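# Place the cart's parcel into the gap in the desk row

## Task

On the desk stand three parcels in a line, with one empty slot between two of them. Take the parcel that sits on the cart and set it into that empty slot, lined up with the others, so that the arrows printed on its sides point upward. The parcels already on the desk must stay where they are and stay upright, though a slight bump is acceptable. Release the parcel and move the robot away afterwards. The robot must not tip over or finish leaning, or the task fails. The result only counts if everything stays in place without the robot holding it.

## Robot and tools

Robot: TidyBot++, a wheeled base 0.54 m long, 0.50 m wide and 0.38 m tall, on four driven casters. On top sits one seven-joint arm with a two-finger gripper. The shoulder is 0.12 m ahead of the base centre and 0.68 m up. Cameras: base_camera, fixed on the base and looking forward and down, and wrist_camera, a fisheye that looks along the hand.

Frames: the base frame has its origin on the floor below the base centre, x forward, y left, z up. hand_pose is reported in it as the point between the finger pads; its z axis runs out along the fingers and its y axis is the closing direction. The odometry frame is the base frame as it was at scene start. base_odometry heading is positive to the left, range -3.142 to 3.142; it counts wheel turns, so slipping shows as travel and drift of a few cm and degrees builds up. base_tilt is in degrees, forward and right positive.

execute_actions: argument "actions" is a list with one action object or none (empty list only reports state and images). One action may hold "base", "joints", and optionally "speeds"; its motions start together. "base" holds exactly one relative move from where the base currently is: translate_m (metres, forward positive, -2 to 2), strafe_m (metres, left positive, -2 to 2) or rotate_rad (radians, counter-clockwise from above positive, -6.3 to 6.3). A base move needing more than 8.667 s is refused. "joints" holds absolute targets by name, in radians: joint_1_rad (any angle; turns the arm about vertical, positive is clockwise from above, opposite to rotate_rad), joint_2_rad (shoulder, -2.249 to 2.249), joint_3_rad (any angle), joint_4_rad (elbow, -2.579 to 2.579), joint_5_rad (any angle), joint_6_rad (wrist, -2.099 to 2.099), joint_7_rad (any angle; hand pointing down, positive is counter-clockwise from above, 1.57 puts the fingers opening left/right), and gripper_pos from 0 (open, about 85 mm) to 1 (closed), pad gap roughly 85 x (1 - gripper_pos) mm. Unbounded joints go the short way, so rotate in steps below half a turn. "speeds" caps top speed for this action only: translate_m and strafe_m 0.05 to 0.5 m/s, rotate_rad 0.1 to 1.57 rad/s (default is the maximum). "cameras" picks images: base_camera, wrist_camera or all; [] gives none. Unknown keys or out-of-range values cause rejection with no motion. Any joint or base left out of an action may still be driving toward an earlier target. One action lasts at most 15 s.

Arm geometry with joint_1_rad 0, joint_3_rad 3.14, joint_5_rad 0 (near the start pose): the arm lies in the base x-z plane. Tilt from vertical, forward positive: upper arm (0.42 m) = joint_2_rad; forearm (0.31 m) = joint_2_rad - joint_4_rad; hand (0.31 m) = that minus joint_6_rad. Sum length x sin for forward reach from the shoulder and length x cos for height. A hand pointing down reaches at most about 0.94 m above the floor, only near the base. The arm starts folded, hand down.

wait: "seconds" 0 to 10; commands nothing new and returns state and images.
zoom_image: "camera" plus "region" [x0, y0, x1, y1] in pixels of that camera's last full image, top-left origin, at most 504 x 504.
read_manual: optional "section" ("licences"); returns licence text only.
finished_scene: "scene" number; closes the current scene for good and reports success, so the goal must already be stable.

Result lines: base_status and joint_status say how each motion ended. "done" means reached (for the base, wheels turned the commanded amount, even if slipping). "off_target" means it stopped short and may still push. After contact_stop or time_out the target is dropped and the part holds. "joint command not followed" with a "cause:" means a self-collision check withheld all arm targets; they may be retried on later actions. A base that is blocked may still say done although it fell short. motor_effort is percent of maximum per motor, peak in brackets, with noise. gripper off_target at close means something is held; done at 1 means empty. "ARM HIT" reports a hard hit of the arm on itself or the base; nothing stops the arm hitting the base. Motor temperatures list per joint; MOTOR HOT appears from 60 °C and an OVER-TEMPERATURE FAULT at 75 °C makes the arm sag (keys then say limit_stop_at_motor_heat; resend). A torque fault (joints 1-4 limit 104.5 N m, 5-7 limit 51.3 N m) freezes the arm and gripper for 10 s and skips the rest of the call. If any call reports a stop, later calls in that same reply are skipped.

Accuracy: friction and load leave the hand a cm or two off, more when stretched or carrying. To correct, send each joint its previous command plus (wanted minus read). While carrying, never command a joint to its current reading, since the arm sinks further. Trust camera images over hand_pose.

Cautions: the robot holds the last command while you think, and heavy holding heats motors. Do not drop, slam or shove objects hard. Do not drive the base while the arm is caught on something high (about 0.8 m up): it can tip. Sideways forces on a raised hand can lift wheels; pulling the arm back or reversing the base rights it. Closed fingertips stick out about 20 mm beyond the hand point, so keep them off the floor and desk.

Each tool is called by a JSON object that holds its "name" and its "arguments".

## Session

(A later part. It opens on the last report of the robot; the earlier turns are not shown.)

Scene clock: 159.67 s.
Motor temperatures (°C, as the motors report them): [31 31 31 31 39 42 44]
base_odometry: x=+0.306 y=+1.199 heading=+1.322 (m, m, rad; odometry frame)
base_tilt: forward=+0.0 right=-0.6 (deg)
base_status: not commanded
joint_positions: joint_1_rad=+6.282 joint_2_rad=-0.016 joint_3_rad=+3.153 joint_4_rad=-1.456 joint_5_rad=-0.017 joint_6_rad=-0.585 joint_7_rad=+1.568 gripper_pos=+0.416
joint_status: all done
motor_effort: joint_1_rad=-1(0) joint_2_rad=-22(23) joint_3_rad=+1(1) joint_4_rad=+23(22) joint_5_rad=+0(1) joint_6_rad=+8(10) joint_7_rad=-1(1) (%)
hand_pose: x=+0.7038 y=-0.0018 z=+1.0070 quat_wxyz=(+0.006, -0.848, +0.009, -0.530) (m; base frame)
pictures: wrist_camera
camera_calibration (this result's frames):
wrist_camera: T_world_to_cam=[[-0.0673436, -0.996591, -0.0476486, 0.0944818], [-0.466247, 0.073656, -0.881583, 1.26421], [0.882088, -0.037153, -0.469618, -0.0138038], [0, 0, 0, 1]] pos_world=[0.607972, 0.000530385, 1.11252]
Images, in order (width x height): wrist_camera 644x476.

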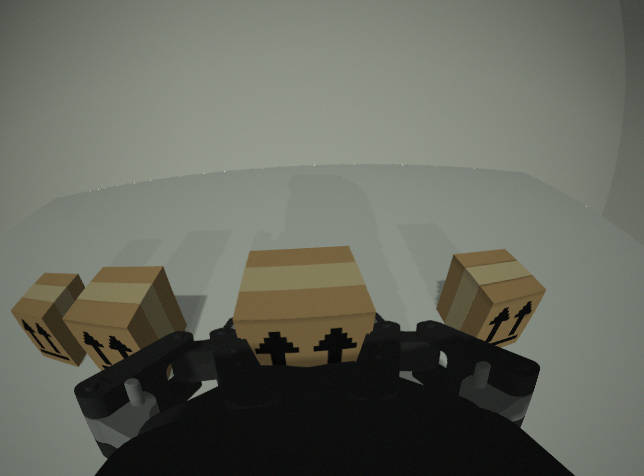

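{"name": "execute_actions", "arguments": {"actions": [{"joints":{"joint_4_rad":-1.50,"joint_6_rad":-0.495}}], "cameras": ["wrist_camera"]}}

Scene clock: 166.50 s.
Motor temperatures (°C, as the motors report them): [31 31 31 31 39 42 44]
base_odometry: x=+0.306 y=+1.199 heading=+1.322 (m, m, rad; odometry frame)
base_tilt: forward=+0.0 right=-0.6 (deg)
base_status: not commanded
joint_positions: joint_1_rad=+6.282 joint_2_rad=-0.016 joint_3_rad=+3.153 joint_4_rad=-1.495 joint_5_rad=-0.017 joint_6_rad=-0.544 joint_7_rad=+1.568 gripper_pos=+0.416
joint_status: all done
motor_effort: joint_1_rad=-1(1) joint_2_rad=-22(23) joint_3_rad=+1(1) joint_4_rad=+23(23) joint_5_rad=-1(0) joint_6_rad=+9(9) joint_7_rad=+0(0) (%)
hand_pose: x=+0.7054 y=-0.0020 z=+0.9955 quat_wxyz=(+0.006, -0.848, +0.009, -0.531) (m; base frame)
pictures: wrist_camera
camera_calibration (this result's frames):
wrist_camera: T_world_to_cam=[[-0.0679435, -0.996541, -0.0478499, 0.0944692], [-0.464306, 0.0740338, -0.882575, 1.2545], [0.883065, -0.0377482, -0.46773, -0.0232172], [0, 0, 0, 1]] pos_world=[0.609392, 0.00039075, 1.10085]
Images, in order (width x height): wrist_camera 644x476.

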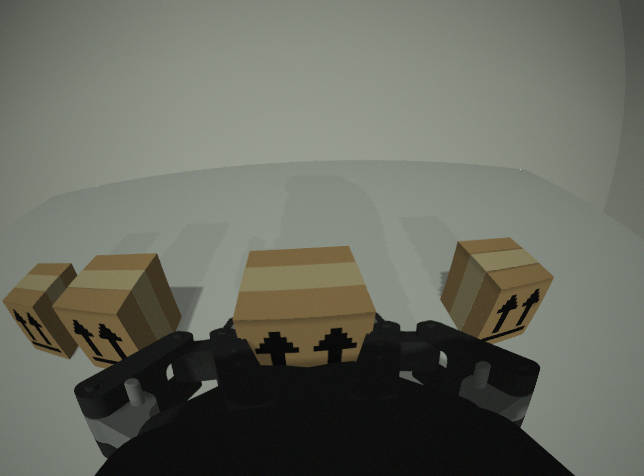

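Aligned; not yet clearly touching. A bit lower.

{"name": "execute_actions", "arguments": {"actions": [{"joints":{"joint_4_rad":-1.525,"joint_6_rad":-0.47}}], "cameras": ["wrist_camera"]}}

Scene clock: 170.53 s.
Motor temperatures (°C, as the motors report them): [31 31 31 31 39 42 44]
base_odometry: x=+0.306 y=+1.199 heading=+1.322 (m, m, rad; odometry frame)
base_tilt: forward=+0.1 right=-0.5 (deg)
base_status: not commanded
joint_positions: joint_1_rad=+6.282 joint_2_rad=-0.016 joint_3_rad=+3.153 joint_4_rad=-1.518 joint_5_rad=-0.017 joint_6_rad=-0.519 joint_7_rad=+1.568 gripper_pos=+0.416
joint_status: all done
motor_effort: joint_1_rad=-1(1) joint_2_rad=-22(23) joint_3_rad=+0(0) joint_4_rad=+22(24) joint_5_rad=+0(1) joint_6_rad=+8(10) joint_7_rad=+0(0) (%)
hand_pose: x=+0.7062 y=-0.0021 z=+0.9885 quat_wxyz=(+0.006, -0.847, +0.010, -0.531) (m; base frame)
pictures: wrist_camera
camera_calibration (this result's frames):
wrist_camera: T_world_to_cam=[[-0.0683091, -0.99651, -0.0479671, 0.0944373], [-0.463016, 0.0742535, -0.883234, 1.24842], [0.883714, -0.0381234, -0.466473, -0.0289068], [0, 0, 0, 1]] pos_world=[0.610034, 0.000306348, 1.09369]
Images, in order (width x height): wrist_camera 644x476.

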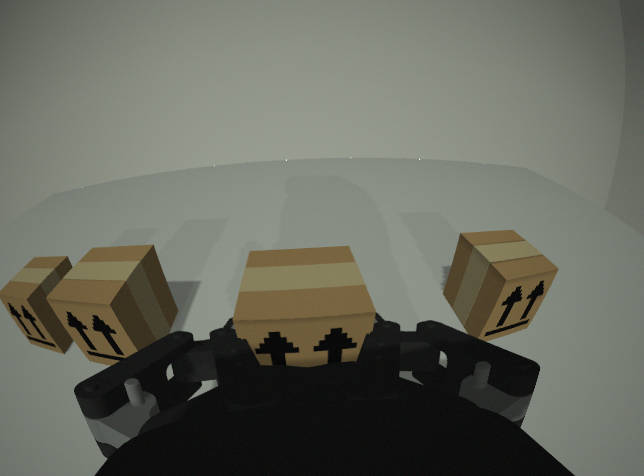

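{"name": "execute_actions", "arguments": {"actions": [{"base":{"translate_m":0.018},"speeds":{"translate_m":0.05}}], "cameras": []}}

{"name": "execute_actions", "arguments": {"actions": [{"joints":{"joint_4_rad":-1.55,"joint_6_rad":-0.445}}], "cameras": ["wrist_camera"]}}

Scene clock: 176.43 s.
Motor temperatures (°C, as the motors report them): [31 31 31 31 39 42 44]
base_odometry: x=+0.310 y=+1.216 heading=+1.321 (m, m, rad; odometry frame)
base_tilt: forward=+0.0 right=-0.6 (deg)
base_status: done
joint_positions: joint_1_rad=+6.282 joint_2_rad=-0.016 joint_3_rad=+3.153 joint_4_rad=-1.518 joint_5_rad=-0.017 joint_6_rad=-0.519 joint_7_rad=+1.568 gripper_pos=+0.416
joint_status: not commanded
motor_effort: joint_1_rad=-1(2) joint_2_rad=-23(26) joint_3_rad=+1(1) joint_4_rad=+23(23) joint_5_rad=+0(0) joint_6_rad=+8(9) joint_7_rad=+0(0) (%)
hand_pose: x=+0.7062 y=-0.0022 z=+0.9888 quat_wxyz=(+0.006, -0.847, +0.010, -0.532) (m; base frame)
pictures: none
No camera images: the call's "cameras" was empty. Leave "cameras" out to get every camera's image.

Scene clock: 177.07 s.
Motor temperatures (°C, as the motors report them): [31 31 31 31 39 42 44]
base_odometry: x=+0.310 y=+1.216 heading=+1.321 (m, m, rad; odometry frame)
base_tilt: forward=+0.1 right=-0.5 (deg)
base_status: not commanded
joint_positions: joint_1_rad=+6.282 joint_2_rad=-0.016 joint_3_rad=+3.153 joint_4_rad=-1.540 joint_5_rad=-0.017 joint_6_rad=-0.490 joint_7_rad=+1.568 gripper_pos=+0.416
joint_status: all done
motor_effort: joint_1_rad=-1(1) joint_2_rad=-22(24) joint_3_rad=+0(1) joint_4_rad=+23(23) joint_5_rad=-1(0) joint_6_rad=+9(9) joint_7_rad=+0(1) (%)
hand_pose: x=+0.7075 y=-0.0023 z=+0.9839 quat_wxyz=(+0.005, -0.845, +0.010, -0.534) (m; base frame)
pictures: wrist_camera
camera_calibration (this result's frames):
wrist_camera: T_world_to_cam=[[-0.0685487, -0.996471, -0.0484384, 0.0947266], [-0.456272, 0.0744909, -0.886717, 1.2436], [0.887196, -0.0386822, -0.459768, -0.0412711], [0, 0, 0, 1]] pos_world=[0.610527, 0.000159367, 1.08833]
Images, in order (width x height): wrist_camera 644x476.

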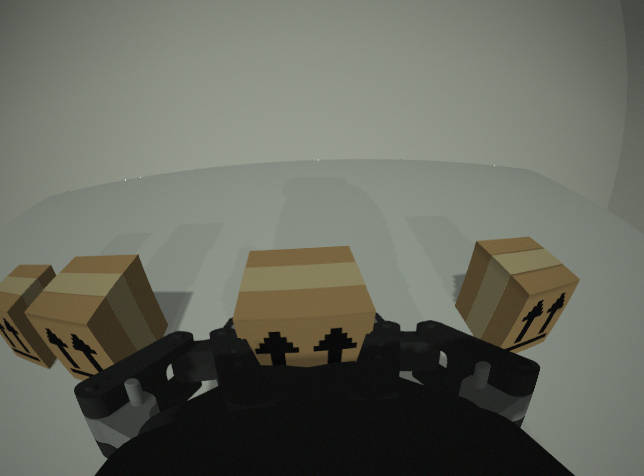

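{"name": "execute_actions", "arguments": {"actions": [{"joints":{"gripper_pos":0.15}}], "cameras": []}}

{"name": "execute_actions", "arguments": {"actions": [{"base":{"translate_m":-0.55},"joints":{"joint_4_rad":-1.4}}], "cameras": ["wrist_camera"]}}

Scene clock: 181.63 s.
Motor temperatures (°C, as the motors report them): [31 31 31 31 39 42 44]
base_odometry: x=+0.310 y=+1.216 heading=+1.321 (m, m, rad; odometry frame)
base_tilt: forward=+0.1 right=-0.5 (deg)
base_status: not commanded
joint_positions: joint_1_rad=+6.282 joint_2_rad=-0.016 joint_3_rad=+3.153 joint_4_rad=-1.540 joint_5_rad=-0.017 joint_6_rad=-0.490 joint_7_rad=+1.568 gripper_pos=+0.150
joint_status: all done
motor_effort: joint_1_rad=-1(0) joint_2_rad=-22(22) joint_3_rad=+0(1) joint_4_rad=+23(23) joint_5_rad=+0(1) joint_6_rad=+9(9) joint_7_rad=+0(1) (%)
hand_pose: x=+0.7075 y=-0.0023 z=+0.9839 quat_wxyz=(+0.005, -0.845, +0.010, -0.534) (m; base frame)
pictures: none
No camera images: the call's "cameras" was empty. Leave "cameras" out to get every camera's image.

Scene clock: 184.20 s.
Motor temperatures (°C, as the motors report them): [31 31 31 31 39 42 44]
base_odometry: x=+0.175 y=+0.683 heading=+1.322 (m, m, rad; odometry frame)
base_tilt: forward=+0.1 right=-0.5 (deg)
base_status: done
joint_positions: joint_1_rad=+6.285 joint_2_rad=-0.024 joint_3_rad=+3.153 joint_4_rad=-1.404 joint_5_rad=-0.018 joint_6_rad=-0.486 joint_7_rad=+1.568 gripper_pos=+0.150
joint_status: all done
motor_effort: joint_1_rad=-1(2) joint_2_rad=-21(26) joint_3_rad=+1(3) joint_4_rad=+22(24) joint_5_rad=+0(1) joint_6_rad=+9(9) joint_7_rad=+0(1) (%)
hand_pose: x=+0.7153 y=-0.0039 z=+1.0716 quat_wxyz=(+0.005, -0.803, +0.010, -0.595) (m; base frame)
pictures: wrist_camera
camera_calibration (this result's frames):
wrist_camera: T_world_to_cam=[[-0.0632412, -0.996386, -0.0567094, 0.103021], [-0.320614, 0.074095, -0.944307, 1.2897], [0.945096, -0.0415373, -0.324141, -0.194707], [0, 0, 0, 1]] pos_world=[0.604028, -0.000999718, 1.1606]
Images, in order (width x height): wrist_camera 644x476.

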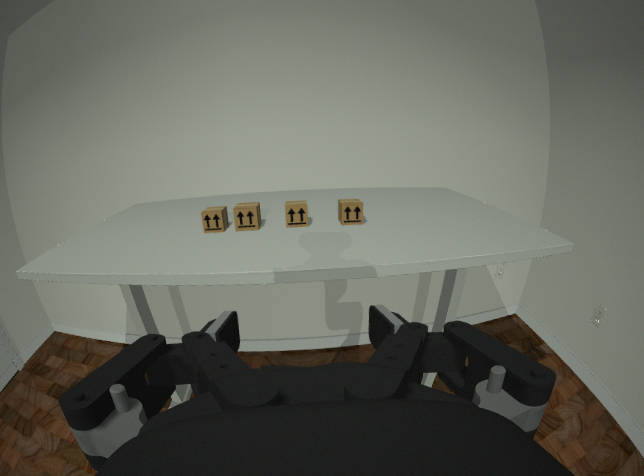

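{"name": "finished_scene", "arguments": {"scene": 1}}

The scene is finished: the task was done.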